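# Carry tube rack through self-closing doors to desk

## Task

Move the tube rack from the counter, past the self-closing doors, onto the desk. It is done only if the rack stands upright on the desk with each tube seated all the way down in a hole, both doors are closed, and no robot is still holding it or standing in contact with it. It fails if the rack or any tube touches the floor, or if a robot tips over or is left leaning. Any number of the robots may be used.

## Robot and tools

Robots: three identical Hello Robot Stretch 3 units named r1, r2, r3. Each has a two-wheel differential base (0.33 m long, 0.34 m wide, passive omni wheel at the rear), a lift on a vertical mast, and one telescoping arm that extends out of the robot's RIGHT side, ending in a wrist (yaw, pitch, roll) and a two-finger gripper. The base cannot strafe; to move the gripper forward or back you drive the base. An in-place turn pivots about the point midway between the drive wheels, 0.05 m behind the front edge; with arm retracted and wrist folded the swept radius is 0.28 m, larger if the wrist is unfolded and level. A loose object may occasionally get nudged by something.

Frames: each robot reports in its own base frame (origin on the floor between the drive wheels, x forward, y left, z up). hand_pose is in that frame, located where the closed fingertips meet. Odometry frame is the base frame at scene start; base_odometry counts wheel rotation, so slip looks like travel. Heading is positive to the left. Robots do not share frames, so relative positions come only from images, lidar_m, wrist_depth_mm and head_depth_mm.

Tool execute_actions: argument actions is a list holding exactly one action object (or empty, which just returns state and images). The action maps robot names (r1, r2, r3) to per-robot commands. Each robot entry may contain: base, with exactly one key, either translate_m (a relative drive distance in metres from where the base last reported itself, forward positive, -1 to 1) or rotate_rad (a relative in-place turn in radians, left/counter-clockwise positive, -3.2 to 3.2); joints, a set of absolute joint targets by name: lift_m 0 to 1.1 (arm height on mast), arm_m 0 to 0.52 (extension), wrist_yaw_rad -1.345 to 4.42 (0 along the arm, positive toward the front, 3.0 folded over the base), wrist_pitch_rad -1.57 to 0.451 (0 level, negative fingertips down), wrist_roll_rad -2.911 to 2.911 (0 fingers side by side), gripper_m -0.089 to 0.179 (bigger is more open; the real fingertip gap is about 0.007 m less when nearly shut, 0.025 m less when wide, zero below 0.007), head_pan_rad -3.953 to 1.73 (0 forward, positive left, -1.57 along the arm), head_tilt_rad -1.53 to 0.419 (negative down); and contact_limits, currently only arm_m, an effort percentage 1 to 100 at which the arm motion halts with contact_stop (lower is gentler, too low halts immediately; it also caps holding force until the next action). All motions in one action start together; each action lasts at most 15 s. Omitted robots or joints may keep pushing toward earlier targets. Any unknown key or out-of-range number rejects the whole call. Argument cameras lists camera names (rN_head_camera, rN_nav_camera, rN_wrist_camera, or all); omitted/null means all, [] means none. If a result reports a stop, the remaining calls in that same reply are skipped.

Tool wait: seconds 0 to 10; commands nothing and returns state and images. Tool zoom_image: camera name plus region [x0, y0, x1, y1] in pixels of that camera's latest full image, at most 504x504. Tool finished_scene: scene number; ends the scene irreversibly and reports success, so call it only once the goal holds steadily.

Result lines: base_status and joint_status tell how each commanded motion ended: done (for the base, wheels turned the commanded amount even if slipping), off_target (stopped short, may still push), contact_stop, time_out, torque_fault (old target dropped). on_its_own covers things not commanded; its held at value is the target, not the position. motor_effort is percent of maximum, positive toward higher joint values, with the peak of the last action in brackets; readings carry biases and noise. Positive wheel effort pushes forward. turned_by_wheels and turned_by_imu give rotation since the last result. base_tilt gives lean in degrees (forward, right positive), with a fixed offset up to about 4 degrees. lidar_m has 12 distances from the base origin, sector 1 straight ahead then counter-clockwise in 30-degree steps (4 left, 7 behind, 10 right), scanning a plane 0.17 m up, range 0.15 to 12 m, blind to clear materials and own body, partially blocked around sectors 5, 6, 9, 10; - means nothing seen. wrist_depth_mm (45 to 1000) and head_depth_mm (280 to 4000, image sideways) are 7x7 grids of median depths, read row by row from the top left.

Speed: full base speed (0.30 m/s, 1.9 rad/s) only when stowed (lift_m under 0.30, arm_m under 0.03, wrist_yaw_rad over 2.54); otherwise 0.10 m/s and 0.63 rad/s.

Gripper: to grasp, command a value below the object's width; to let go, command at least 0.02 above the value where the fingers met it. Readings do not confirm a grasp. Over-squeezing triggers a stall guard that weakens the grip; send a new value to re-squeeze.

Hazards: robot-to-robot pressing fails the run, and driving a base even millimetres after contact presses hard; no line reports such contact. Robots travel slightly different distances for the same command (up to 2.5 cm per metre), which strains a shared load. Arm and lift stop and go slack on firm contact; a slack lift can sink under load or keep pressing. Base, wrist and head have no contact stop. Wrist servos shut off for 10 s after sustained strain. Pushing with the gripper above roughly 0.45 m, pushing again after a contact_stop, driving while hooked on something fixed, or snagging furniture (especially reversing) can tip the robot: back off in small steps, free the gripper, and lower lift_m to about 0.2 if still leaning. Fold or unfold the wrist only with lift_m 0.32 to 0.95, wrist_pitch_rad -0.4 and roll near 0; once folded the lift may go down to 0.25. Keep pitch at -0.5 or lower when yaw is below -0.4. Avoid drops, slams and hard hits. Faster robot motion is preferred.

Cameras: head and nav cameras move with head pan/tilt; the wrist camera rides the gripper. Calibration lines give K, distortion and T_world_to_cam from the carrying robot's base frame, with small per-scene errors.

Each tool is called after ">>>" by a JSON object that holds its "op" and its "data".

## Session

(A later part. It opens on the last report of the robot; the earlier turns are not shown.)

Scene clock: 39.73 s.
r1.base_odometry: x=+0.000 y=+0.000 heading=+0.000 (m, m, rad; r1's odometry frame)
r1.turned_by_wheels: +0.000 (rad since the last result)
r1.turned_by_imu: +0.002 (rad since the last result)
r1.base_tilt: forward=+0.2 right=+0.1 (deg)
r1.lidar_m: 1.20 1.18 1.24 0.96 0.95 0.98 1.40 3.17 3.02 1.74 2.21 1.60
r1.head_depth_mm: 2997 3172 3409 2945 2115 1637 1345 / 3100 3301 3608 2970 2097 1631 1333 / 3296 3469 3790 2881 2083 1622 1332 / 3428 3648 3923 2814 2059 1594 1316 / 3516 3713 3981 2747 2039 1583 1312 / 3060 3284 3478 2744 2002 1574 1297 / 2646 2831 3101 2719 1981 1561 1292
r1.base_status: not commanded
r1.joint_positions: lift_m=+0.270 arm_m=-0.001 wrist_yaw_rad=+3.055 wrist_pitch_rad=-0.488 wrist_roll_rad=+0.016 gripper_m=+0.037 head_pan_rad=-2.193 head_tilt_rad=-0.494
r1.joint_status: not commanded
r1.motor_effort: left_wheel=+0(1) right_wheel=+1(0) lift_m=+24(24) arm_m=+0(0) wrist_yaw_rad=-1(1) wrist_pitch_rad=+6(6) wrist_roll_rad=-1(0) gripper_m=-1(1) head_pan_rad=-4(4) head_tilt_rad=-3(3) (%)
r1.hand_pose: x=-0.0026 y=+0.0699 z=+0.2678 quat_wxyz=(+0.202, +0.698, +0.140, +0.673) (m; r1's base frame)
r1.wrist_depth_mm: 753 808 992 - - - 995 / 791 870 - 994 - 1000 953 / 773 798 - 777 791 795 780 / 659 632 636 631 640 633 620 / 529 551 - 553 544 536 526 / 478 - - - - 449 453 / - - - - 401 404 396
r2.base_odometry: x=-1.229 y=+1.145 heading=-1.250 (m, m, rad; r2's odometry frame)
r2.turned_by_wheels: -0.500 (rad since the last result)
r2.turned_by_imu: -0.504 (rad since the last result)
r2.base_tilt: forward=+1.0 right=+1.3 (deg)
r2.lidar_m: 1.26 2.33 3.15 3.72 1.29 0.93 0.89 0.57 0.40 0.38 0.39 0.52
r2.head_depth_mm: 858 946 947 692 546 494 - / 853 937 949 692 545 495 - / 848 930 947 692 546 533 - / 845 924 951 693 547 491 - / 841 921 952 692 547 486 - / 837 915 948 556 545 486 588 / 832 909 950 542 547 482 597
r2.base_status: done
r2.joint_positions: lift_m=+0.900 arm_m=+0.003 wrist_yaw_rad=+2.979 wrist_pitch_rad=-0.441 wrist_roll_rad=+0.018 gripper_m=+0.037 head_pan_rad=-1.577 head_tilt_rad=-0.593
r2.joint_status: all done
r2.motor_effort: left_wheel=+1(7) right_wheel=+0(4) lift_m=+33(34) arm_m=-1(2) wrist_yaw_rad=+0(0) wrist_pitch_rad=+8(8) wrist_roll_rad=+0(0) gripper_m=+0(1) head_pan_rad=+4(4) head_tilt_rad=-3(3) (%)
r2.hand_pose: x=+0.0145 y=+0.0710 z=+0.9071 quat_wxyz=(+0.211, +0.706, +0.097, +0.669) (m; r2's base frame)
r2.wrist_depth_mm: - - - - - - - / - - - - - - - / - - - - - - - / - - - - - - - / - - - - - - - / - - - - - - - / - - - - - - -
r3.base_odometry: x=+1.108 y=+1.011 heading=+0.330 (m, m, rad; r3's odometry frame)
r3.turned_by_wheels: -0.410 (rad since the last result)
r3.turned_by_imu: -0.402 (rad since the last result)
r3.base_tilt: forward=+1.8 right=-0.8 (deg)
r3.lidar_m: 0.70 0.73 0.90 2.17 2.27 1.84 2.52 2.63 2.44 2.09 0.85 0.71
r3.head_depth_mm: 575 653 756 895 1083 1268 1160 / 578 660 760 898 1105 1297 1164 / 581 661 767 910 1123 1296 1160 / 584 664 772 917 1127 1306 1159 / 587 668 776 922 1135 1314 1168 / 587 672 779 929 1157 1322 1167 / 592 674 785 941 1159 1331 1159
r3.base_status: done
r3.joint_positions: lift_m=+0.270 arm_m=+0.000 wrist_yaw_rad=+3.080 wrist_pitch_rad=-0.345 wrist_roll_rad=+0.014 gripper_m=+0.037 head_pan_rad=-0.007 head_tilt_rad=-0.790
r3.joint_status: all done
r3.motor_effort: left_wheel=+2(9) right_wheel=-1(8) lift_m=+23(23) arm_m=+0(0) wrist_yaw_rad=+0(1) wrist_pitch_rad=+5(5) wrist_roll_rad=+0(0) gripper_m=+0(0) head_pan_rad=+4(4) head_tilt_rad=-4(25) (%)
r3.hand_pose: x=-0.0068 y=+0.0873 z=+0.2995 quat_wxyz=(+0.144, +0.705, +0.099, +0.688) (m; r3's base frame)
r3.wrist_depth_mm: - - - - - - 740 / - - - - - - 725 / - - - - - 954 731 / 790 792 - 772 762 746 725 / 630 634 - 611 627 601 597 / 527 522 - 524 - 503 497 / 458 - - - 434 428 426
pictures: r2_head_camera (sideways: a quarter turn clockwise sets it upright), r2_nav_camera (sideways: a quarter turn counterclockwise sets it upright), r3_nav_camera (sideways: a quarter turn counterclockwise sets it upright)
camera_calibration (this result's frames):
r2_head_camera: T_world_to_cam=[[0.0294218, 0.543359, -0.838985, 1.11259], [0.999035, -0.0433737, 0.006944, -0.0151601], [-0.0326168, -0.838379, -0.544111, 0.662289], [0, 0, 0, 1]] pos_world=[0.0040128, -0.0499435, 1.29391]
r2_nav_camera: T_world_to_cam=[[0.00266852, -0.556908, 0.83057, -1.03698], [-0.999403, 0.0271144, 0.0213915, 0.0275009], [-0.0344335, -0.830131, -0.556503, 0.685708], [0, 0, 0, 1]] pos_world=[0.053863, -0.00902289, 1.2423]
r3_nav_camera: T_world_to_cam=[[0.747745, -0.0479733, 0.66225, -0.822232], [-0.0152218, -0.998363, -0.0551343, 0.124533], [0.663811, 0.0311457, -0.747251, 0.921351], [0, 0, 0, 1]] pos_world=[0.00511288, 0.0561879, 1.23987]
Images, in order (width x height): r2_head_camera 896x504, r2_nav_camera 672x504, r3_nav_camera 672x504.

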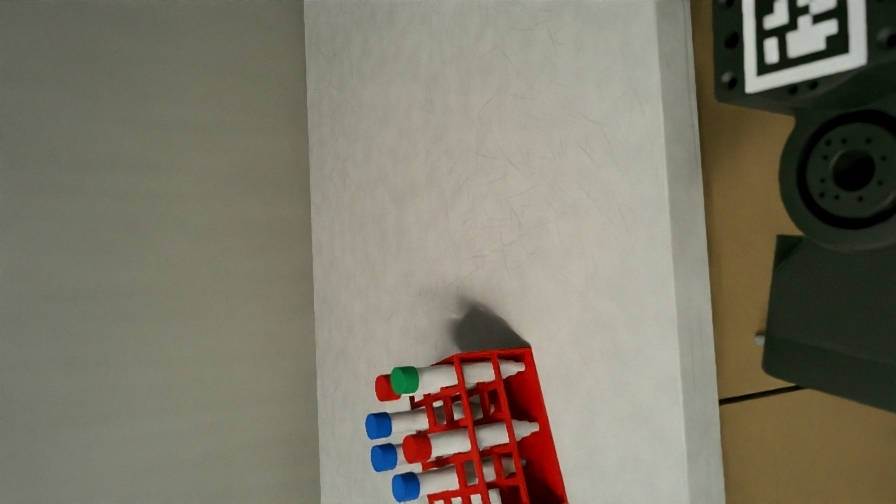

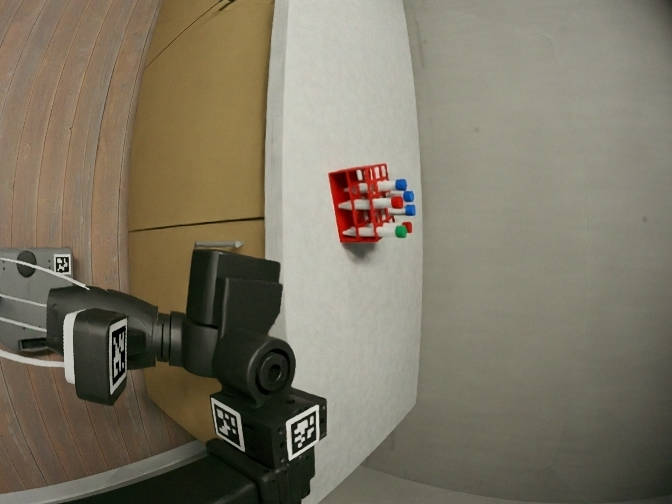

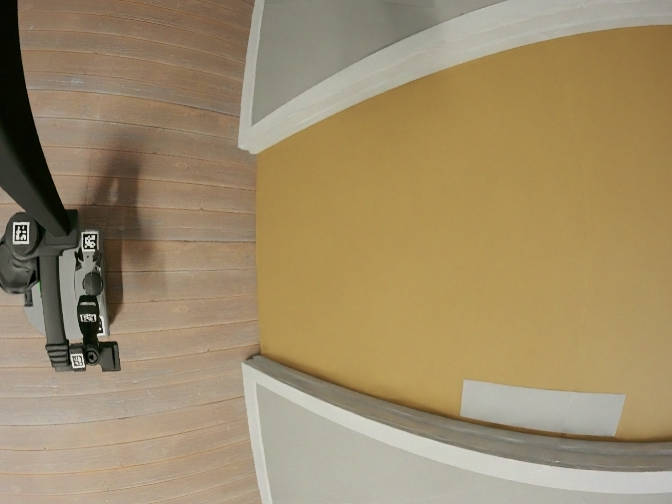

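>>> {"op": "execute_actions", "data": {"actions": [{"r2":{"base":{"translate_m":0.1},"joints":{"lift_m":0.94}},"r3":{"base":{"translate_m":0.6},"joints":{"lift_m":0.31}}}], "cameras": []}}

>>> {"op": "execute_actions", "data": {"actions": [{"r2":{"joints":{"wrist_yaw_rad":0.22,"wrist_pitch_rad":-0.4}},"r3":{"base":{"translate_m":0.25}},"r1":{"base":{"rotate_rad":-1.4},"joints":{"head_pan_rad":0,"head_tilt_rad":-0.8}}}], "cameras": []}}

>>> {"op": "execute_actions", "data": {"actions": [{"r2":{"joints":{"gripper_m":0.179,"wrist_pitch_rad":-0.3,"lift_m":0.92,"head_tilt_rad":-0.75}},"r3":{"base":{"translate_m":0.15}},"r1":{"base":{"translate_m":0.8}}}], "cameras": ["r2_wrist_camera","r3_nav_camera","r2_head_camera","r1_nav_camera"]}}

Scene clock: 59.60 s.
r1.base_odometry: x=+0.000 y=+0.000 heading=+0.000 (m, m, rad; r1's odometry frame)
r1.turned_by_wheels: +0.000 (rad since the last result)
r1.turned_by_imu: +0.002 (rad since the last result)
r1.base_tilt: forward=+0.2 right=+0.1 (deg)
r1.lidar_m: 1.21 1.18 1.24 0.96 0.95 0.99 1.40 3.16 3.02 2.27 2.21 1.60
r1.head_depth_mm: 3015 3169 3419 2998 2091 1643 1335 / 3144 3310 3632 2899 2097 1624 1334 / 3284 3539 3756 2878 2086 1610 1324 / 3440 3691 3895 2845 2038 1611 1317 / 3497 3739 - 2811 2012 1588 1311 / 3069 3275 3524 2730 1993 1579 1301 / 2655 2834 3112 2710 1988 1563 1297
r1.base_status: not commanded
r1.joint_positions: lift_m=+0.270 arm_m=-0.001 wrist_yaw_rad=+3.055 wrist_pitch_rad=-0.488 wrist_roll_rad=+0.016 gripper_m=+0.037 head_pan_rad=-2.193 head_tilt_rad=-0.494
r1.joint_status: not commanded
r1.motor_effort: left_wheel=-1(0) right_wheel=+0(0) lift_m=+25(24) arm_m=+1(1) wrist_yaw_rad=-1(0) wrist_pitch_rad=+6(6) wrist_roll_rad=-1(0) gripper_m=-1(1) head_pan_rad=-4(4) head_tilt_rad=-3(4) (%)
r1.hand_pose: x=-0.0026 y=+0.0699 z=+0.2678 quat_wxyz=(+0.202, +0.698, +0.140, +0.673) (m; r1's base frame)
r1.wrist_depth_mm: 741 798 978 - - - 964 / 787 861 - - - - 929 / 777 799 - 772 803 794 760 / 652 639 633 644 630 620 633 / 532 546 - 546 547 525 535 / 477 - - - - 456 455 / - - - - 404 403 398
r2.base_odometry: x=-1.198 y=+1.050 heading=-1.250 (m, m, rad; r2's odometry frame)
r2.turned_by_wheels: +0.000 (rad since the last result)
r2.turned_by_imu: +0.000 (rad since the last result)
r2.base_tilt: forward=+1.1 right=+1.4 (deg)
r2.lidar_m: 2.15 2.22 3.00 3.73 1.43 1.03 0.99 0.56 0.40 0.38 0.38 0.51
r2.head_depth_mm: 854 940 945 691 562 - - / 852 936 948 694 546 485 - / 849 931 947 692 547 479 - / 845 925 948 573 545 476 - / 839 921 949 557 546 474 - / 832 916 945 644 546 474 - / 830 905 962 695 546 476 585
r2.base_status: done
r2.joint_positions: lift_m=+0.940 arm_m=+0.003 wrist_yaw_rad=+2.979 wrist_pitch_rad=-0.441 wrist_roll_rad=+0.018 gripper_m=+0.037 head_pan_rad=-1.577 head_tilt_rad=-0.593
r2.joint_status: all done
r2.motor_effort: left_wheel=+2(5) right_wheel=+0(1) lift_m=+33(35) arm_m=+0(1) wrist_yaw_rad=+0(0) wrist_pitch_rad=+8(8) wrist_roll_rad=+0(0) gripper_m=+0(1) head_pan_rad=+4(5) head_tilt_rad=-2(3) (%)
r2.hand_pose: x=+0.0145 y=+0.0710 z=+0.9471 quat_wxyz=(+0.211, +0.706, +0.097, +0.669) (m; r2's base frame)
r2.wrist_depth_mm: - - - - - - - / - - - - - - - / - - - - - - - / - - - - - - - / - - - - - - - / - - - - - - - / - - - - - - -
r3.base_odometry: x=+1.676 y=+1.206 heading=+0.330 (m, m, rad; r3's odometry frame)
r3.turned_by_wheels: +0.000 (rad since the last result)
r3.turned_by_imu: +0.005 (rad since the last result)
r3.base_tilt: forward=+1.7 right=-0.7 (deg)
r3.lidar_m: - - 0.15 0.43 2.25 2.36 3.10 3.24 2.19 0.35 0.15 -
r3.head_depth_mm: - - - - - - - / - - - - - - - / - - - - - - - / - - - - - - - / - - - - - - - / - - - - - - - / - - - - - - -
r3.base_status: done
r3.joint_positions: lift_m=+0.310 arm_m=+0.000 wrist_yaw_rad=+3.080 wrist_pitch_rad=-0.345 wrist_roll_rad=+0.014 gripper_m=+0.037 head_pan_rad=-0.007 head_tilt_rad=-0.791
r3.joint_status: all done
r3.motor_effort: left_wheel=+1(12) right_wheel=-2(5) lift_m=+28(29) arm_m=+0(0) wrist_yaw_rad=+0(1) wrist_pitch_rad=+5(5) wrist_roll_rad=+0(0) gripper_m=+0(0) head_pan_rad=+4(4) head_tilt_rad=-4(4) (%)
r3.hand_pose: x=-0.0068 y=+0.0873 z=+0.3392 quat_wxyz=(+0.144, +0.705, +0.099, +0.688) (m; r3's base frame)
r3.wrist_depth_mm: - - - 548 360 194 133 / - - - 597 367 197 134 / - - - 838 382 199 135 / 888 860 - 760 385 202 136 / 704 692 - 673 313 204 137 / 582 575 564 557 - 206 138 / 490 504 - - 390 195 140
pictures: none
No camera images: the call's "cameras" was empty. Leave "cameras" out to get every camera's image.

Scene clock: 63.07 s.
r1.base_odometry: x=+0.000 y=+0.000 heading=-1.400 (m, m, rad; r1's odometry frame)
r1.turned_by_wheels: -1.400 (rad since the last result)
r1.turned_by_imu: -1.382 (rad since the last result)
r1.base_tilt: forward=+0.2 right=+0.1 (deg)
r1.lidar_m: 2.22 2.22 1.40 1.18 1.18 1.11 0.94 0.94 1.07 1.78 3.16 2.62
r1.head_depth_mm: 2209 2565 2385 1891 1567 1342 1167 / 2239 2525 2353 1879 1556 1323 1161 / 2107 2399 2310 1858 1540 1322 1154 / 2096 2374 2293 1838 1532 1300 1144 / 2014 2293 2260 1825 1517 1298 1142 / 1904 2159 2270 1789 1506 1297 1125 / 1846 2096 2237 1768 1494 1281 1123
r1.base_status: done
r1.joint_positions: lift_m=+0.270 arm_m=-0.001 wrist_yaw_rad=+3.055 wrist_pitch_rad=-0.488 wrist_roll_rad=+0.016 gripper_m=+0.037 head_pan_rad=-0.007 head_tilt_rad=-0.790
r1.joint_status: all done
r1.motor_effort: left_wheel=+1(12) right_wheel=+0(4) lift_m=+24(24) arm_m=+0(0) wrist_yaw_rad=+1(1) wrist_pitch_rad=+6(6) wrist_roll_rad=-1(0) gripper_m=-1(0) head_pan_rad=+4(52) head_tilt_rad=-5(29) (%)
r1.hand_pose: x=-0.0026 y=+0.0699 z=+0.2678 quat_wxyz=(+0.202, +0.698, +0.140, +0.673) (m; r1's base frame)
r1.wrist_depth_mm: 985 - - - - - - / - - - - - - - / 814 788 - 782 797 785 794 / 639 635 639 636 633 632 627 / 533 537 - 547 552 532 526 / 466 - - - - 455 452 / - - - - 401 397 397
r2.base_odometry: x=-1.198 y=+1.050 heading=-1.250 (m, m, rad; r2's odometry frame)
r2.turned_by_wheels: +0.000 (rad since the last result)
r2.turned_by_imu: +0.000 (rad since the last result)
r2.base_tilt: forward=+1.1 right=+1.4 (deg)
r2.lidar_m: 2.15 2.22 2.99 3.74 1.44 1.03 0.99 0.56 0.40 0.37 0.39 0.51
r2.head_depth_mm: 859 943 947 692 563 - - / 854 934 949 694 545 485 - / 849 931 944 692 546 481 - / 845 924 951 573 576 - - / 839 917 952 556 562 522 620 / 834 913 950 643 547 481 598 / 831 912 962 695 547 476 589
r2.base_status: not commanded
r2.joint_positions: lift_m=+0.940 arm_m=+0.003 wrist_yaw_rad=+0.222 wrist_pitch_rad=-0.420 wrist_roll_rad=+0.018 gripper_m=+0.037 head_pan_rad=-1.577 head_tilt_rad=-0.593
r2.joint_status: all done
r2.motor_effort: left_wheel=+1(1) right_wheel=+0(0) lift_m=+33(33) arm_m=-1(1) wrist_yaw_rad=-3(4) wrist_pitch_rad=+11(10) wrist_roll_rad=+0(0) gripper_m=-1(0) head_pan_rad=+4(4) head_tilt_rad=-3(3) (%)
r2.hand_pose: x=+0.0279 y=-0.3663 z=+0.9518 quat_wxyz=(+0.698, +0.223, -0.677, -0.072) (m; r2's base frame)
r2.wrist_depth_mm: 827 787 737 670 613 615 579 / 545 544 531 264 267 525 522 / 369 367 365 290 302 360 359 / 279 278 278 278 275 273 273 / 224 225 224 222 231 221 220 / 293 217 201 187 180 186 185 / 368 321 280 245 184 169 164
r3.base_odometry: x=+1.912 y=+1.287 heading=+0.330 (m, m, rad; r3's odometry frame)
r3.turned_by_wheels: +0.000 (rad since the last result)
r3.turned_by_imu: -0.055 (rad since the last result)
r3.base_tilt: forward=+1.6 right=-0.8 (deg)
r3.lidar_m: - - 0.15 0.20 2.22 2.39 3.14 3.24 2.22 0.24 0.15 -
r3.head_depth_mm: - - - - - - - / - - - - - - - / - - - - - - - / - - - - - - - / - - - - - - - / - - - - - - - / - - - - - - -
r3.base_status: translate_m off_target (by the wheels' count: +0.2499 of +0.2500)
r3.joint_positions: lift_m=+0.310 arm_m=+0.000 wrist_yaw_rad=+3.080 wrist_pitch_rad=-0.346 wrist_roll_rad=+0.014 gripper_m=+0.037 head_pan_rad=+0.012 head_tilt_rad=-0.806
r3.joint_status: not commanded
r3.on_its_own: left_wheel is at rest, and its effort (+28) is outside its rest range (-18 to +18)
r3.motor_effort: left_wheel=+28(62) right_wheel=+13(34) lift_m=+26(28) arm_m=+0(1) wrist_yaw_rad=+1(3) wrist_pitch_rad=+6(6) wrist_roll_rad=+0(0) gripper_m=+0(0) head_pan_rad=-7(16) head_tilt_rad=+3(4) (%)
r3.hand_pose: x=-0.0069 y=+0.0872 z=+0.3392 quat_wxyz=(+0.144, +0.705, +0.099, +0.688) (m; r3's base frame)
r3.wrist_depth_mm: - - - 519 198 116 82 / - - - 566 204 118 82 / - - - 615 211 120 84 / 872 878 - 669 218 122 85 / 698 681 - 624 184 124 86 / 579 576 565 552 - 126 87 / 492 505 - - 229 121 88
pictures: none
No camera images: the call's "cameras" was empty. Leave "cameras" out to get every camera's image.

Scene clock: 67.43 s.
r1.base_odometry: x=+0.136 y=-0.788 heading=-1.400 (m, m, rad; r1's odometry frame)
r1.turned_by_wheels: +0.000 (rad since the last result)
r1.turned_by_imu: +0.000 (rad since the last result)
r1.base_tilt: forward=+0.1 right=+0.2 (deg)
r1.lidar_m: 1.45 1.45 1.65 1.42 1.41 1.60 1.70 1.70 1.93 3.21 3.01 1.82
r1.head_depth_mm: 1516 1729 2000 1892 1565 1334 1164 / 1465 1665 1969 1828 1552 1323 1159 / 1384 1566 1832 1787 1536 1316 1145 / 1383 1578 1847 1850 1537 1302 1144 / 1344 1530 1779 1832 1527 1301 1137 / 1235 1414 1615 1761 1498 1287 1125 / 1201 1353 1562 1745 1487 1270 1120
r1.base_status: done
r1.joint_positions: lift_m=+0.270 arm_m=-0.001 wrist_yaw_rad=+3.055 wrist_pitch_rad=-0.488 wrist_roll_rad=+0.016 gripper_m=+0.037 head_pan_rad=-0.007 head_tilt_rad=-0.791
r1.joint_status: not commanded
r1.motor_effort: left_wheel=+1(11) right_wheel=-1(3) lift_m=+25(25) arm_m=+1(1) wrist_yaw_rad=-1(1) wrist_pitch_rad=+6(6) wrist_roll_rad=-1(0) gripper_m=-1(0) head_pan_rad=+3(4) head_tilt_rad=-4(4) (%)
r1.hand_pose: x=-0.0026 y=+0.0699 z=+0.2677 quat_wxyz=(+0.202, +0.698, +0.140, +0.673) (m; r1's base frame)
r1.wrist_depth_mm: - - - - - - - / - - - - - - - / 811 801 - 800 795 782 793 / 641 640 635 634 625 643 621 / 532 544 - 552 548 529 530 / 477 - - - - 462 457 / - - - - 402 404 400
r2.base_odometry: x=-1.198 y=+1.050 heading=-1.250 (m, m, rad; r2's odometry frame)
r2.turned_by_wheels: +0.000 (rad since the last result)
r2.turned_by_imu: +0.000 (rad since the last result)
r2.base_tilt: forward=+1.1 right=+1.3 (deg)
r2.lidar_m: 2.15 2.22 2.99 3.74 1.44 1.03 0.99 0.56 0.39 0.38 0.39 0.51
r2.head_depth_mm: 881 939 705 564 - - - / 875 936 703 563 506 - - / 868 928 702 579 504 - - / 864 922 572 579 - - 900 / 862 919 547 561 492 672 848 / 856 914 702 551 495 639 831 / 853 910 701 560 498 630 814
r2.base_status: not commanded
r2.joint_positions: lift_m=+0.920 arm_m=+0.003 wrist_yaw_rad=+0.222 wrist_pitch_rad=-0.321 wrist_roll_rad=+0.018 gripper_m=+0.179 head_pan_rad=-1.577 head_tilt_rad=-0.740
r2.joint_status: all done
r2.motor_effort: left_wheel=+1(2) right_wheel=+0(0) lift_m=+16(30) arm_m=-1(1) wrist_yaw_rad=-2(2) wrist_pitch_rad=+11(12) wrist_roll_rad=+0(0) gripper_m=+0(98) head_pan_rad=+4(4) head_tilt_rad=-5(18) (%)
r2.hand_pose: x=+0.0304 y=-0.3774 z=+0.9556 quat_wxyz=(+0.700, +0.189, -0.687, -0.037) (m; r2's base frame)
r2.wrist_depth_mm: 819 777 733 679 651 622 582 / 771 749 768 584 269 663 602 / 442 438 435 274 263 431 431 / 309 307 307 281 285 304 303 / 237 249 237 237 235 235 235 / 209 192 193 192 192 192 198 / 289 259 194 175 167 161 156
r3.base_odometry: x=+2.054 y=+1.335 heading=+0.331 (m, m, rad; r3's odometry frame)
r3.turned_by_wheels: +0.000 (rad since the last result)
r3.turned_by_imu: +0.001 (rad since the last result)
r3.base_tilt: forward=+1.7 right=-0.7 (deg)
r3.lidar_m: - - 0.15 0.20 2.21 1.61 3.14 3.23 2.21 0.24 0.15 -
r3.head_depth_mm: - - - - - - - / - - - - - - - / - - - - - - - / - - - - - - - / - - - - - - - / - - - - - - - / - - - - - - -
r3.base_status: translate_m off_target (by the wheels' count: +0.1499 of +0.1500)
r3.joint_positions: lift_m=+0.310 arm_m=+0.000 wrist_yaw_rad=+3.080 wrist_pitch_rad=-0.346 wrist_roll_rad=+0.014 gripper_m=+0.037 head_pan_rad=+0.012 head_tilt_rad=-0.806
r3.joint_status: not commanded
r3.on_its_own: left_wheel is at rest, and its effort (+28) is outside its rest range (-18 to +18)
r3.motor_effort: left_wheel=+28(29) right_wheel=+13(12) lift_m=+26(26) arm_m=+0(0) wrist_yaw_rad=+0(0) wrist_pitch_rad=+5(6) wrist_roll_rad=+0(0) gripper_m=+0(0) head_pan_rad=-6(7) head_tilt_rad=+3(2) (%)
r3.hand_pose: x=-0.0069 y=+0.0872 z=+0.3392 quat_wxyz=(+0.144, +0.705, +0.099, +0.688) (m; r3's base frame)
r3.wrist_depth_mm: - - - 522 199 116 82 / - - - 559 205 118 83 / - - - 611 211 120 84 / 883 855 - 668 218 122 85 / 696 694 - 623 185 124 86 / 579 576 565 544 - 126 87 / 494 502 - - 229 120 88
pictures: r1_nav_camera (sideways: a quarter turn counterclockwise sets it upright), r2_head_camera (sideways: a quarter turn clockwise sets it upright), r2_wrist_camera, r3_nav_camera (sideways: a quarter turn counterclockwise sets it upright)
camera_calibration (this result's frames):
r1_nav_camera: T_world_to_cam=[[0.735713, 0.0339244, 0.676443, -0.844482], [0.0484359, -0.998823, -0.00258773, 0.0579534], [0.675559, 0.0346679, -0.73649, 0.91247], [0, 0, 0, 1]] pos_world=[0.00206205, 0.0549003, 1.24342]
r2_head_camera: T_world_to_cam=[[0.030129, 0.660468, -0.75025, 0.99691], [0.999031, -0.043986, 0.00139745, -0.00793825], [-0.0320775, -0.749565, -0.661153, 0.814546], [0, 0, 0, 1]] pos_world=[0.00402334, -0.0482202, 1.28648]
r2_wrist_camera: T_world_to_cam=[[-0.969763, -0.243104, -0.0214725, -0.0372705], [-0.100815, 0.479172, -0.871912, 1.04331], [0.222254, -0.843383, -0.489191, 0.303434], [0, 0, 0, 1]] pos_world=[0.00159794, -0.253074, 1.05731]
r3_nav_camera: T_world_to_cam=[[0.758549, -0.0340528, 0.650726, -0.807282], [0.00235672, -0.998484, -0.0549983, 0.124248], [0.651612, 0.0432525, -0.757318, 0.934516], [0, 0, 0, 1]] pos_world=[0.0031275, 0.0561491, 1.23988]
Images, in order (width x height): r1_nav_camera 672x504, r2_head_camera 896x504, r2_wrist_camera 644x364, r3_nav_camera 672x504.

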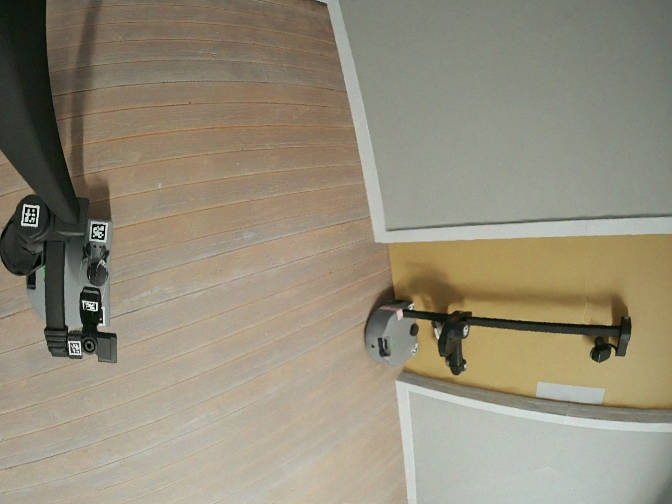

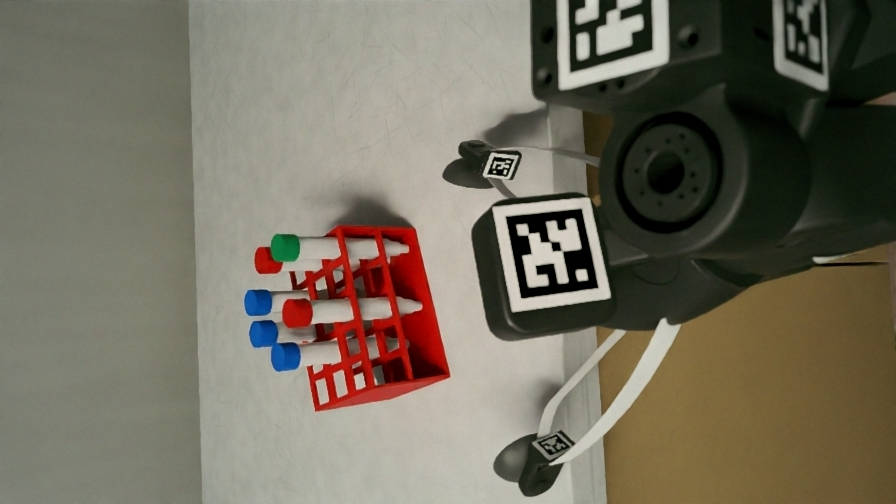

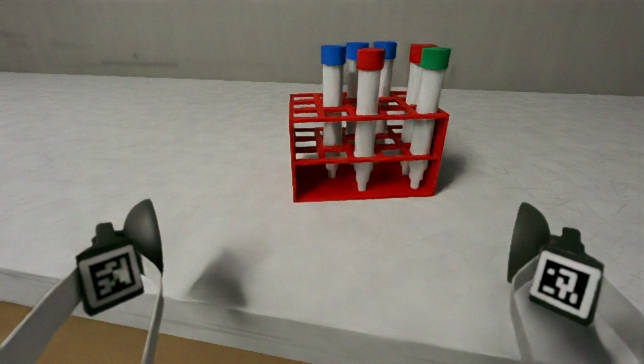

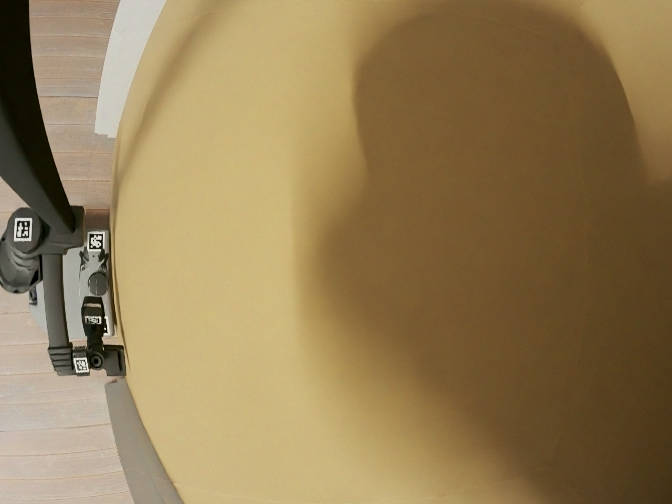

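>>> {"op": "execute_actions", "data": {"actions": [{"r2":{"joints":{"arm_m":0.12,"lift_m":0.912}},"r3":{"base":{"translate_m":-0.45},"joints":{"lift_m":0.27}}}], "cameras": ["r2_wrist_camera","r3_nav_camera"]}}

>>> {"op": "execute_actions", "data": {"actions": [{"r3":{"base":{"rotate_rad":-1.5}}}], "cameras": []}}

>>> {"op": "execute_actions", "data": {"actions": [{"r3":{"base":{"translate_m":0.15}},"r2":{"joints":{"arm_m":0.165}}}], "cameras": []}}

>>> {"op": "execute_actions", "data": {"actions": [{"r3":{"base":{"rotate_rad":-1.57},"joints":{"head_pan_rad":-3.14,"head_tilt_rad":-1.1}}}], "cameras": ["r2_wrist_camera","r3_nav_camera","r2_head_camera","r1_nav_camera"]}}

Scene clock: 94.13 s.
r1.base_odometry: x=+0.136 y=-0.788 heading=-1.400 (m, m, rad; r1's odometry frame)
r1.turned_by_wheels: +0.000 (rad since the last result)
r1.turned_by_imu: +0.002 (rad since the last result)
r1.base_tilt: forward=+0.2 right=+0.1 (deg)
r1.lidar_m: 1.11 1.45 1.65 1.42 1.41 1.60 1.71 1.70 1.93 3.23 3.00 1.12
r1.head_depth_mm: 1438 1711 1915 1650 1530 1338 1167 / 1454 1615 1880 1506 1484 1321 1162 / 1426 1622 1902 1792 1522 1318 1150 / 1375 1569 1846 1832 1520 1315 1146 / 1328 1521 1770 1827 1519 1299 1140 / 1235 1422 1608 1782 1490 1289 1127 / 1199 1354 1570 1727 1491 1280 1122
r1.base_status: not commanded
r1.joint_positions: lift_m=+0.270 arm_m=-0.001 wrist_yaw_rad=+3.055 wrist_pitch_rad=-0.488 wrist_roll_rad=+0.016 gripper_m=+0.037 head_pan_rad=-0.007 head_tilt_rad=-0.791
r1.joint_status: not commanded
r1.motor_effort: left_wheel=+1(1) right_wheel=-1(1) lift_m=+25(25) arm_m=+1(1) wrist_yaw_rad=+0(0) wrist_pitch_rad=+6(6) wrist_roll_rad=+0(1) gripper_m=-1(1) head_pan_rad=+4(4) head_tilt_rad=-4(4) (%)
r1.hand_pose: x=-0.0026 y=+0.0699 z=+0.2677 quat_wxyz=(+0.202, +0.698, +0.140, +0.673) (m; r1's base frame)
r1.wrist_depth_mm: - - - - - - - / - - - - - - - / 791 788 - 771 784 756 775 / 640 638 637 623 626 625 631 / 534 537 - 549 546 536 529 / 473 - - - - 457 463 / - - - - 406 403 402
r2.base_odometry: x=-1.198 y=+1.050 heading=-1.250 (m, m, rad; r2's odometry frame)
r2.turned_by_wheels: +0.000 (rad since the last result)
r2.turned_by_imu: +0.000 (rad since the last result)
r2.base_tilt: forward=+1.1 right=+1.3 (deg)
r2.lidar_m: 2.15 2.21 2.99 3.73 1.43 1.03 0.99 0.56 0.39 0.37 0.38 0.51
r2.head_depth_mm: 879 935 729 - 596 694 926 / 877 932 754 - - 682 909 / 871 934 727 - - 671 889 / 863 923 562 - 573 660 872 / 862 919 548 562 502 648 850 / 856 913 699 545 496 638 828 / 854 910 699 554 491 628 813
r2.base_status: not commanded
r2.joint_positions: lift_m=+0.912 arm_m=+0.120 wrist_yaw_rad=+0.221 wrist_pitch_rad=-0.320 wrist_roll_rad=+0.018 gripper_m=+0.179 head_pan_rad=-1.577 head_tilt_rad=-0.741
r2.joint_status: all done
r2.motor_effort: left_wheel=+2(1) right_wheel=+0(0) lift_m=+15(16) arm_m=+3(1) wrist_yaw_rad=-1(2) wrist_pitch_rad=+10(11) wrist_roll_rad=+0(0) gripper_m=+0(0) head_pan_rad=+5(5) head_tilt_rad=-4(4) (%)
r2.hand_pose: x=+0.0302 y=-0.4947 z=+0.9478 quat_wxyz=(+0.700, +0.189, -0.687, -0.037) (m; r2's base frame)
r2.wrist_depth_mm: 704 660 623 581 548 520 497 / 742 688 651 143 159 548 520 / 416 419 417 157 163 407 404 / 293 292 157 152 161 290 286 / 225 235 180 168 168 222 222 / 189 177 177 178 177 182 187 / 149 154 153 153 153 152 147
r3.base_odometry: x=+1.628 y=+1.189 heading=+0.331 (m, m, rad; r3's odometry frame)
r3.turned_by_wheels: +0.000 (rad since the last result)
r3.turned_by_imu: -0.001 (rad since the last result)
r3.base_tilt: forward=+1.7 right=-0.7 (deg)
r3.lidar_m: 0.50 0.52 0.67 1.48 2.20 1.22 2.71 2.77 2.56 1.88 0.60 0.53
r3.head_depth_mm: 409 467 542 648 804 1054 1143 / 410 467 544 649 803 1045 1148 / 411 469 544 646 804 1057 1152 / 411 468 544 649 805 1056 1150 / 411 468 545 651 804 1059 1162 / 412 469 544 650 803 1063 1158 / 412 469 547 653 806 1063 1160
r3.base_status: done
r3.joint_positions: lift_m=+0.270 arm_m=+0.000 wrist_yaw_rad=+3.080 wrist_pitch_rad=-0.346 wrist_roll_rad=+0.014 gripper_m=+0.037 head_pan_rad=+0.007 head_tilt_rad=-0.802
r3.joint_status: all done
r3.motor_effort: left_wheel=+1(20) right_wheel=+0(11) lift_m=+23(22) arm_m=+0(0) wrist_yaw_rad=+0(1) wrist_pitch_rad=+6(6) wrist_roll_rad=+0(0) gripper_m=+0(0) head_pan_rad=-4(7) head_tilt_rad=+2(3) (%)
r3.hand_pose: x=-0.0069 y=+0.0872 z=+0.2993 quat_wxyz=(+0.144, +0.705, +0.099, +0.688) (m; r3's base frame)
r3.wrist_depth_mm: - - - - - 689 547 / - - - - - 691 575 / - - - - 971 697 588 / 804 782 - 762 741 711 590 / 641 633 - 612 623 602 576 / 528 522 - 529 - 506 497 / 458 - - - 437 435 429
pictures: r2_wrist_camera, r3_nav_camera (sideways: a quarter turn counterclockwise sets it upright)
camera_calibration (this result's frames):
r2_wrist_camera: T_world_to_cam=[[-0.969993, -0.242184, -0.0214489, -0.0656957], [-0.100159, 0.478421, -0.8724, 1.09277], [0.221543, -0.844074, -0.488322, 0.199649], [0, 0, 0, 1]] pos_world=[0.00149594, -0.370197, 1.04942]
r3_nav_camera: T_world_to_cam=[[0.756025, -0.0376522, 0.653459, -0.810828], [-0.00216154, -0.998482, -0.0550316, 0.124319], [0.65454, 0.0401927, -0.754959, 0.93143], [0, 0, 0, 1]] pos_world=[0.0036167, 0.056164, 1.23988]
Images, in order (width x height): r2_wrist_camera 644x364, r3_nav_camera 672x504.

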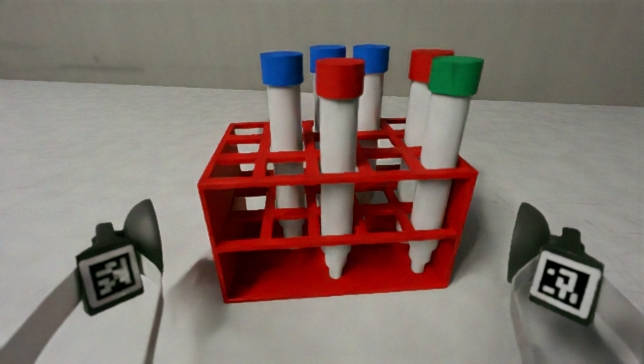

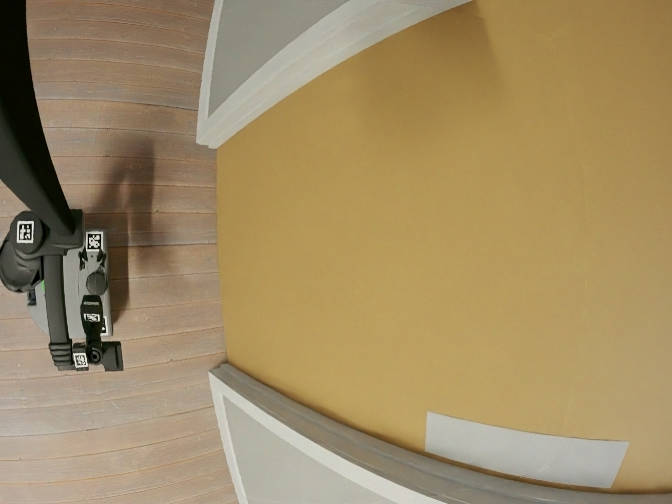

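Scene clock: 96.33 s.
r1.base_odometry: x=+0.136 y=-0.788 heading=-1.400 (m, m, rad; r1's odometry frame)
r1.turned_by_wheels: +0.000 (rad since the last result)
r1.turned_by_imu: +0.001 (rad since the last result)
r1.base_tilt: forward=+0.2 right=+0.2 (deg)
r1.lidar_m: 1.31 1.45 1.64 1.41 1.41 1.60 1.70 1.70 1.93 3.22 3.00 1.23
r1.head_depth_mm: 1515 1726 2024 1821 1577 1339 1162 / 1403 1650 1904 1551 1523 1329 1161 / 1428 1632 1547 1633 1509 1325 1150 / 1377 1579 1859 1827 1533 1319 1142 / 1330 1521 1792 1807 1520 1298 1134 / 1235 1415 1634 1765 1493 1286 1129 / 1187 1355 1558 1732 1493 1279 1124
r1.base_status: not commanded
r1.joint_positions: lift_m=+0.270 arm_m=-0.001 wrist_yaw_rad=+3.055 wrist_pitch_rad=-0.488 wrist_roll_rad=+0.016 gripper_m=+0.037 head_pan_rad=-0.007 head_tilt_rad=-0.791
r1.joint_status: not commanded
r1.motor_effort: left_wheel=+2(2) right_wheel=-1(0) lift_m=+25(25) arm_m=+1(0) wrist_yaw_rad=+1(0) wrist_pitch_rad=+6(6) wrist_roll_rad=+0(1) gripper_m=-1(1) head_pan_rad=+5(4) head_tilt_rad=-4(4) (%)
r1.hand_pose: x=-0.0026 y=+0.0699 z=+0.2677 quat_wxyz=(+0.202, +0.698, +0.140, +0.673) (m; r1's base frame)
r1.wrist_depth_mm: - - - - - - - / - - - - 985 - - / 783 781 - 780 781 777 776 / 639 644 651 633 631 639 626 / 544 539 - 554 551 530 527 / 476 - - - - 458 457 / - - - - 405 402 401
r2.base_odometry: x=-1.198 y=+1.050 heading=-1.250 (m, m, rad; r2's odometry frame)
r2.turned_by_wheels: +0.000 (rad since the last result)
r2.turned_by_imu: +0.000 (rad since the last result)
r2.base_tilt: forward=+1.1 right=+1.3 (deg)
r2.lidar_m: 2.15 2.22 2.98 3.74 1.44 1.03 0.99 0.56 0.39 0.38 0.38 0.51
r2.head_depth_mm: 883 931 731 - 595 693 928 / 876 934 757 - - 681 908 / 869 930 728 - - 670 889 / 866 926 562 - 574 660 870 / 860 918 547 561 503 649 850 / 858 914 700 546 497 639 833 / 853 910 699 553 491 628 815
r2.base_status: not commanded
r2.joint_positions: lift_m=+0.912 arm_m=+0.120 wrist_yaw_rad=+0.221 wrist_pitch_rad=-0.320 wrist_roll_rad=+0.018 gripper_m=+0.179 head_pan_rad=-1.577 head_tilt_rad=-0.741
r2.joint_status: not commanded
r2.motor_effort: left_wheel=+1(1) right_wheel=+0(0) lift_m=+16(16) arm_m=+3(2) wrist_yaw_rad=-1(1) wrist_pitch_rad=+11(11) wrist_roll_rad=+0(0) gripper_m=+0(0) head_pan_rad=+4(5) head_tilt_rad=-5(4) (%)
r2.hand_pose: x=+0.0302 y=-0.4947 z=+0.9478 quat_wxyz=(+0.700, +0.189, -0.687, -0.037) (m; r2's base frame)
r2.wrist_depth_mm: 703 655 611 573 552 515 496 / 750 682 653 144 158 554 522 / 419 419 414 157 164 410 409 / 295 292 158 151 161 288 287 / 225 235 180 168 169 223 222 / 190 176 177 177 178 182 188 / 149 154 153 153 153 153 147
r3.base_odometry: x=+1.628 y=+1.189 heading=-1.169 (m, m, rad; r3's odometry frame)
r3.turned_by_wheels: -1.500 (rad since the last result)
r3.turned_by_imu: -1.472 (rad since the last result)
r3.base_tilt: forward=+1.7 right=-0.8 (deg)
r3.lidar_m: 1.43 0.57 0.52 0.50 0.53 0.67 1.98 2.25 1.22 2.71 2.84 2.56
r3.head_depth_mm: 2258 2592 2254 1820 1529 1314 1155 / 2236 2617 2228 1795 1529 1309 1156 / 2326 2614 2239 1827 1534 1323 1163 / 2327 2592 2236 1807 1526 1317 1145 / 2145 2254 2110 1835 1538 1328 1159 / 1397 1437 1494 1533 1466 1327 1161 / 1028 1052 1083 1102 1136 1162 1138
r3.base_status: done
r3.joint_positions: lift_m=+0.270 arm_m=+0.000 wrist_yaw_rad=+3.080 wrist_pitch_rad=-0.346 wrist_roll_rad=+0.014 gripper_m=+0.037 head_pan_rad=+0.007 head_tilt_rad=-0.802
r3.joint_status: not commanded
r3.motor_effort: left_wheel=+2(12) right_wheel=-1(7) lift_m=+23(22) arm_m=+0(0) wrist_yaw_rad=-1(0) wrist_pitch_rad=+6(6) wrist_roll_rad=+0(0) gripper_m=+0(0) head_pan_rad=-4(5) head_tilt_rad=+1(1) (%)
r3.hand_pose: x=-0.0069 y=+0.0872 z=+0.2993 quat_wxyz=(+0.144, +0.705, +0.099, +0.688) (m; r3's base frame)
r3.wrist_depth_mm: 496 489 499 498 499 508 476 / 526 538 536 536 544 550 483 / 577 578 583 582 596 591 516 / 615 630 - 645 656 640 556 / 600 623 - 618 629 599 591 / 528 529 - 527 - 501 495 / 454 - - - 434 428 430
pictures: none
No camera images: the call's "cameras" was empty. Leave "cameras" out to get every camera's image.

Scene clock: 98.40 s.
r1.base_odometry: x=+0.136 y=-0.788 heading=-1.400 (m, m, rad; r1's odometry frame)
r1.turned_by_wheels: +0.000 (rad since the last result)
r1.turned_by_imu: +0.001 (rad since the last result)
r1.base_tilt: forward=+0.2 right=+0.1 (deg)
r1.lidar_m: 1.45 1.45 1.65 1.42 1.41 1.60 1.71 1.70 1.93 3.23 3.00 1.33
r1.head_depth_mm: 1436 1644 1901 1607 1573 1337 1167 / 1475 1697 1452 1643 1554 1331 1159 / 1408 1634 1919 1795 1546 1313 1151 / 1373 1593 1841 1846 1544 1312 1145 / 1339 1533 1767 1825 1513 1292 1140 / 1238 1423 1627 1777 1505 1287 1130 / 1195 1348 1557 1725 1489 1280 1129
r1.base_status: not commanded
r1.joint_positions: lift_m=+0.270 arm_m=-0.001 wrist_yaw_rad=+3.055 wrist_pitch_rad=-0.488 wrist_roll_rad=+0.016 gripper_m=+0.037 head_pan_rad=-0.007 head_tilt_rad=-0.791
r1.joint_status: not commanded
r1.motor_effort: left_wheel=+1(2) right_wheel=-1(0) lift_m=+25(25) arm_m=+1(1) wrist_yaw_rad=+0(1) wrist_pitch_rad=+6(6) wrist_roll_rad=-1(1) gripper_m=-1(0) head_pan_rad=+4(3) head_tilt_rad=-4(4) (%)
r1.hand_pose: x=-0.0026 y=+0.0699 z=+0.2677 quat_wxyz=(+0.202, +0.698, +0.140, +0.673) (m; r1's base frame)
r1.wrist_depth_mm: - - - - - - - / - - - - - - - / 812 782 - 784 778 790 787 / 637 631 648 635 640 638 640 / 538 536 - 559 550 532 526 / 483 - - - - 453 452 / - - - - 406 401 400
r2.base_odometry: x=-1.198 y=+1.050 heading=-1.250 (m, m, rad; r2's odometry frame)
r2.turned_by_wheels: +0.000 (rad since the last result)
r2.turned_by_imu: +0.000 (rad since the last result)
r2.base_tilt: forward=+1.1 right=+1.2 (deg)
r2.lidar_m: 2.15 2.22 3.00 3.73 1.43 1.03 0.99 0.56 0.39 0.38 0.39 0.51
r2.head_depth_mm: 880 934 772 - 568 696 926 / 876 934 - - 559 683 908 / 869 926 758 - 554 669 883 / 865 922 757 - 544 657 870 / 862 917 551 546 503 648 850 / 857 914 687 545 496 638 832 / 853 910 699 561 491 628 814
r2.base_status: not commanded
r2.joint_positions: lift_m=+0.912 arm_m=+0.165 wrist_yaw_rad=+0.221 wrist_pitch_rad=-0.320 wrist_roll_rad=+0.018 gripper_m=+0.179 head_pan_rad=-1.577 head_tilt_rad=-0.741
r2.joint_status: all done
r2.motor_effort: left_wheel=+1(2) right_wheel=+0(0) lift_m=+15(16) arm_m=+2(2) wrist_yaw_rad=-1(2) wrist_pitch_rad=+11(11) wrist_roll_rad=+0(0) gripper_m=-1(0) head_pan_rad=+4(5) head_tilt_rad=-4(4) (%)
r2.hand_pose: x=+0.0302 y=-0.5396 z=+0.9478 quat_wxyz=(+0.700, +0.189, -0.687, -0.037) (m; r2's base frame)
r2.wrist_depth_mm: 650 615 568 544 501 486 463 / 701 657 580 123 143 498 491 / 418 414 354 102 155 348 408 / 295 291 140 127 134 272 287 / 224 117 147 123 129 122 223 / 190 148 156 133 132 169 187 / 149 153 150 150 148 153 148
r3.base_odometry: x=+1.687 y=+1.051 heading=-1.169 (m, m, rad; r3's odometry frame)
r3.turned_by_wheels: +0.000 (rad since the last result)
r3.turned_by_imu: +0.001 (rad since the last result)
r3.base_tilt: forward=+1.7 right=-0.7 (deg)
r3.lidar_m: 1.40 0.57 0.47 0.50 0.52 0.74 1.96 1.45 1.32 2.72 2.85 2.43
r3.head_depth_mm: 2141 2432 2249 1808 1509 1326 1156 / 2145 2396 2190 1820 1521 1308 1154 / 2167 2477 2199 1833 1529 1317 1155 / 2190 2520 2230 1808 1530 1324 1144 / 2086 2216 2130 1822 1535 1316 1156 / 1371 1405 1456 1507 1454 1325 1157 / 1005 1033 1064 1091 1122 1151 1118
r3.base_status: done
r3.joint_positions: lift_m=+0.270 arm_m=+0.000 wrist_yaw_rad=+3.080 wrist_pitch_rad=-0.346 wrist_roll_rad=+0.014 gripper_m=+0.037 head_pan_rad=+0.007 head_tilt_rad=-0.802
r3.joint_status: not commanded
r3.motor_effort: left_wheel=+2(11) right_wheel=-2(6) lift_m=+23(23) arm_m=+0(0) wrist_yaw_rad=+0(1) wrist_pitch_rad=+6(6) wrist_roll_rad=+0(0) gripper_m=+0(0) head_pan_rad=-3(4) head_tilt_rad=+2(1) (%)
r3.hand_pose: x=-0.0069 y=+0.0872 z=+0.2993 quat_wxyz=(+0.144, +0.705, +0.099, +0.688) (m; r3's base frame)
r3.wrist_depth_mm: 488 486 488 494 497 446 432 / 518 525 532 536 537 467 468 / 570 572 579 580 583 502 508 / 624 626 - 637 640 545 550 / 618 639 - 611 630 583 569 / 528 522 - 521 - 509 496 / 455 - - - 437 436 427
pictures: none
No camera images: the call's "cameras" was empty. Leave "cameras" out to get every camera's image.

Scene clock: 100.60 s.
r1.base_odometry: x=+0.136 y=-0.788 heading=-1.400 (m, m, rad; r1's odometry frame)
r1.turned_by_wheels: +0.000 (rad since the last result)
r1.turned_by_imu: +0.001 (rad since the last result)
r1.base_tilt: forward=+0.2 right=+0.1 (deg)
r1.lidar_m: 1.45 1.45 1.65 1.41 1.41 1.60 1.70 1.70 1.93 3.22 3.02 1.33
r1.head_depth_mm: 1515 1718 1553 1723 1566 1338 1167 / 1463 1695 1927 1694 1554 1327 1158 / 1413 1621 1924 1804 1543 1321 1153 / 1372 1577 1846 1838 1532 1316 1144 / 1331 1536 1775 1821 1520 1296 1134 / 1235 1420 1606 1769 1507 1287 1131 / 1190 1352 1554 1741 1498 1279 1125
r1.base_status: not commanded
r1.joint_positions: lift_m=+0.270 arm_m=-0.001 wrist_yaw_rad=+3.055 wrist_pitch_rad=-0.488 wrist_roll_rad=+0.016 gripper_m=+0.037 head_pan_rad=-0.007 head_tilt_rad=-0.791
r1.joint_status: not commanded
r1.motor_effort: left_wheel=+2(1) right_wheel=-1(0) lift_m=+25(25) arm_m=+1(0) wrist_yaw_rad=+0(1) wrist_pitch_rad=+6(6) wrist_roll_rad=-1(1) gripper_m=+0(1) head_pan_rad=+4(4) head_tilt_rad=-4(4) (%)
r1.hand_pose: x=-0.0026 y=+0.0699 z=+0.2677 quat_wxyz=(+0.202, +0.698, +0.140, +0.673) (m; r1's base frame)
r1.wrist_depth_mm: - - - - - - - / - - - - - - 983 / 808 795 - 789 793 777 773 / 642 646 641 627 630 627 635 / 547 548 - 554 548 530 532 / 474 - - - - 455 462 / - - - - 400 404 401
r2.base_odometry: x=-1.198 y=+1.050 heading=-1.250 (m, m, rad; r2's odometry frame)
r2.turned_by_wheels: +0.000 (rad since the last result)
r2.turned_by_imu: +0.000 (rad since the last result)
r2.base_tilt: forward=+1.1 right=+1.4 (deg)
r2.lidar_m: 2.15 2.22 2.99 3.74 1.43 1.03 0.99 0.56 0.39 0.38 0.38 0.51
r2.head_depth_mm: 878 934 771 - 569 695 928 / 877 935 - - 559 682 907 / 870 928 755 - 552 670 886 / 866 921 726 - 544 658 869 / 861 918 551 546 503 649 849 / 859 912 688 546 496 638 832 / 853 911 697 561 492 628 815
r2.base_status: not commanded
r2.joint_positions: lift_m=+0.912 arm_m=+0.165 wrist_yaw_rad=+0.221 wrist_pitch_rad=-0.320 wrist_roll_rad=+0.018 gripper_m=+0.179 head_pan_rad=-1.577 head_tilt_rad=-0.741
r2.joint_status: not commanded
r2.motor_effort: left_wheel=+1(1) right_wheel=+0(0) lift_m=+15(16) arm_m=+2(2) wrist_yaw_rad=-1(1) wrist_pitch_rad=+11(11) wrist_roll_rad=+0(0) gripper_m=+0(0) head_pan_rad=+4(4) head_tilt_rad=-4(4) (%)
r2.hand_pose: x=+0.0302 y=-0.5396 z=+0.9478 quat_wxyz=(+0.700, +0.189, -0.687, -0.037) (m; r2's base frame)
r2.wrist_depth_mm: 660 610 572 537 512 481 462 / 692 654 595 121 144 505 491 / 417 416 354 103 150 347 407 / 292 290 139 116 134 271 286 / 224 117 147 124 129 122 222 / 190 149 157 134 132 168 187 / 149 154 150 150 148 153 147
r3.base_odometry: x=+1.687 y=+1.051 heading=-2.739 (m, m, rad; r3's odometry frame)
r3.turned_by_wheels: -1.570 (rad since the last result)
r3.turned_by_imu: -1.540 (rad since the last result)
r3.base_tilt: forward=+1.7 right=-0.7 (deg)
r3.lidar_m: 2.72 2.86 2.44 1.38 0.57 0.47 0.50 0.52 0.74 1.97 1.35 1.32
r3.head_depth_mm: 466 560 702 858 1168 1210 1084 / 470 567 712 956 1281 - 1075 / 473 572 719 973 1299 - - / 479 581 731 987 1295 - - / 483 586 740 1014 1304 1240 - / 488 593 752 1034 1320 1214 1123 / 492 599 764 1050 1322 1205 1115
r3.base_status: done
r3.joint_positions: lift_m=+0.270 arm_m=+0.000 wrist_yaw_rad=+3.080 wrist_pitch_rad=-0.346 wrist_roll_rad=+0.014 gripper_m=+0.037 head_pan_rad=-3.133 head_tilt_rad=-1.087
r3.joint_status: all done
r3.motor_effort: left_wheel=+2(12) right_wheel=-1(8) lift_m=+23(23) arm_m=+0(0) wrist_yaw_rad=+0(0) wrist_pitch_rad=+5(6) wrist_roll_rad=+0(0) gripper_m=+0(0) head_pan_rad=-5(59) head_tilt_rad=-5(27) (%)
r3.hand_pose: x=-0.0069 y=+0.0872 z=+0.2993 quat_wxyz=(+0.144, +0.705, +0.099, +0.688) (m; r3's base frame)
r3.wrist_depth_mm: 518 668 - - - - - / 517 713 - - - - - / 506 701 - - - 997 969 / 506 722 - 763 763 751 751 / 494 616 - 609 628 592 595 / 476 523 - 531 - 505 500 / 449 - - - 436 432 428
pictures: r1_nav_camera (sideways: a quarter turn counterclockwise sets it upright), r2_head_camera (sideways: a quarter turn clockwise sets it upright), r2_wrist_camera, r3_nav_camera (sideways: a quarter turn counterclockwise sets it upright)
camera_calibration (this result's frames):
r1_nav_camera: T_world_to_cam=[[0.735713, 0.0339241, 0.676443, -0.844482], [0.0484355, -0.998823, -0.00258773, 0.0579534], [0.675559, 0.0346677, -0.73649, 0.91247], [0, 0, 0, 1]] pos_world=[0.00206207, 0.0549003, 1.24342]
r2_head_camera: T_world_to_cam=[[0.0301306, 0.660745, -0.750005, 0.996591], [0.999031, -0.0439864, 0.00138341, -0.00791997], [-0.032076, -0.74932, -0.66143, 0.814907], [0, 0, 0, 1]] pos_world=[0.00402338, -0.0482144, 1.28646]
r2_wrist_camera: T_world_to_cam=[[-0.969995, -0.242176, -0.0214486, -0.0765897], [-0.100154, 0.478415, -0.872404, 1.1143], [0.221537, -0.844079, -0.488315, 0.161666], [0, 0, 0, 1]] pos_world=[0.00149513, -0.415187, 1.04942]
r3_nav_camera: T_world_to_cam=[[-0.9094, 0.0352467, 0.414426, -0.489274], [0.0158069, 0.998612, -0.0502454, 0.117959], [-0.415621, -0.0391424, -0.908695, 1.1378], [0, 0, 0, 1]] pos_world=[0.0260815, -0.0560135, 1.2426]
Images, in order (width x height): r1_nav_camera 672x504, r2_head_camera 896x504, r2_wrist_camera 644x364, r3_nav_camera 672x504.

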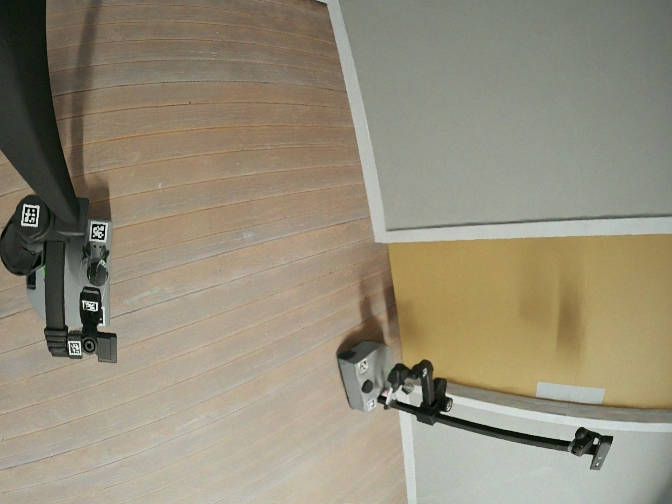

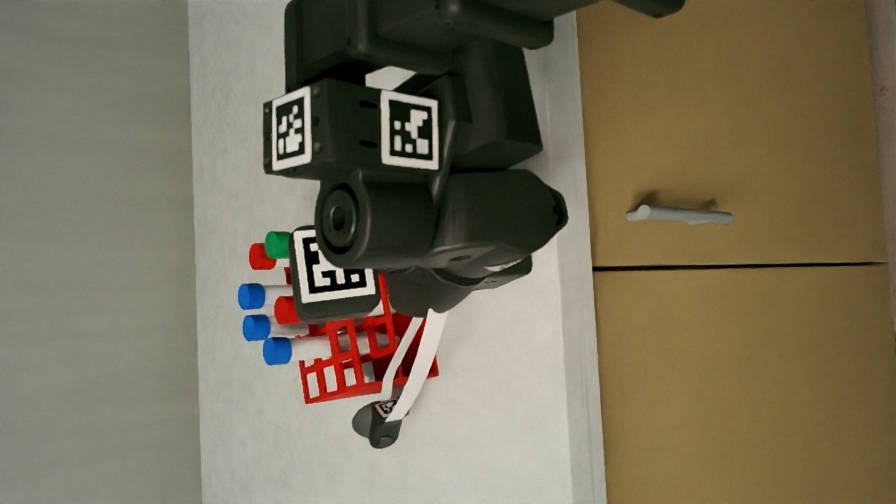

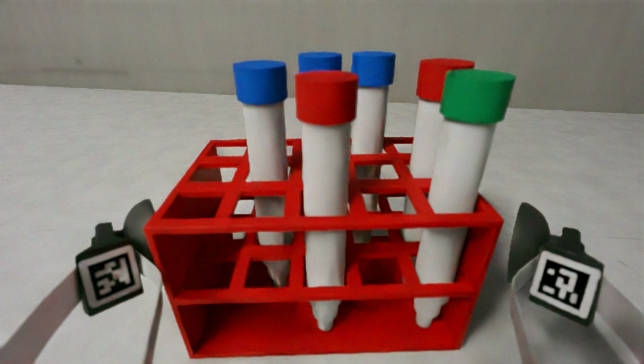

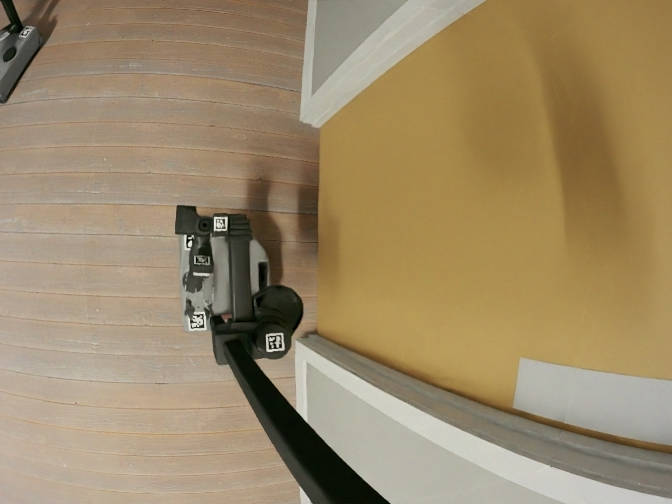

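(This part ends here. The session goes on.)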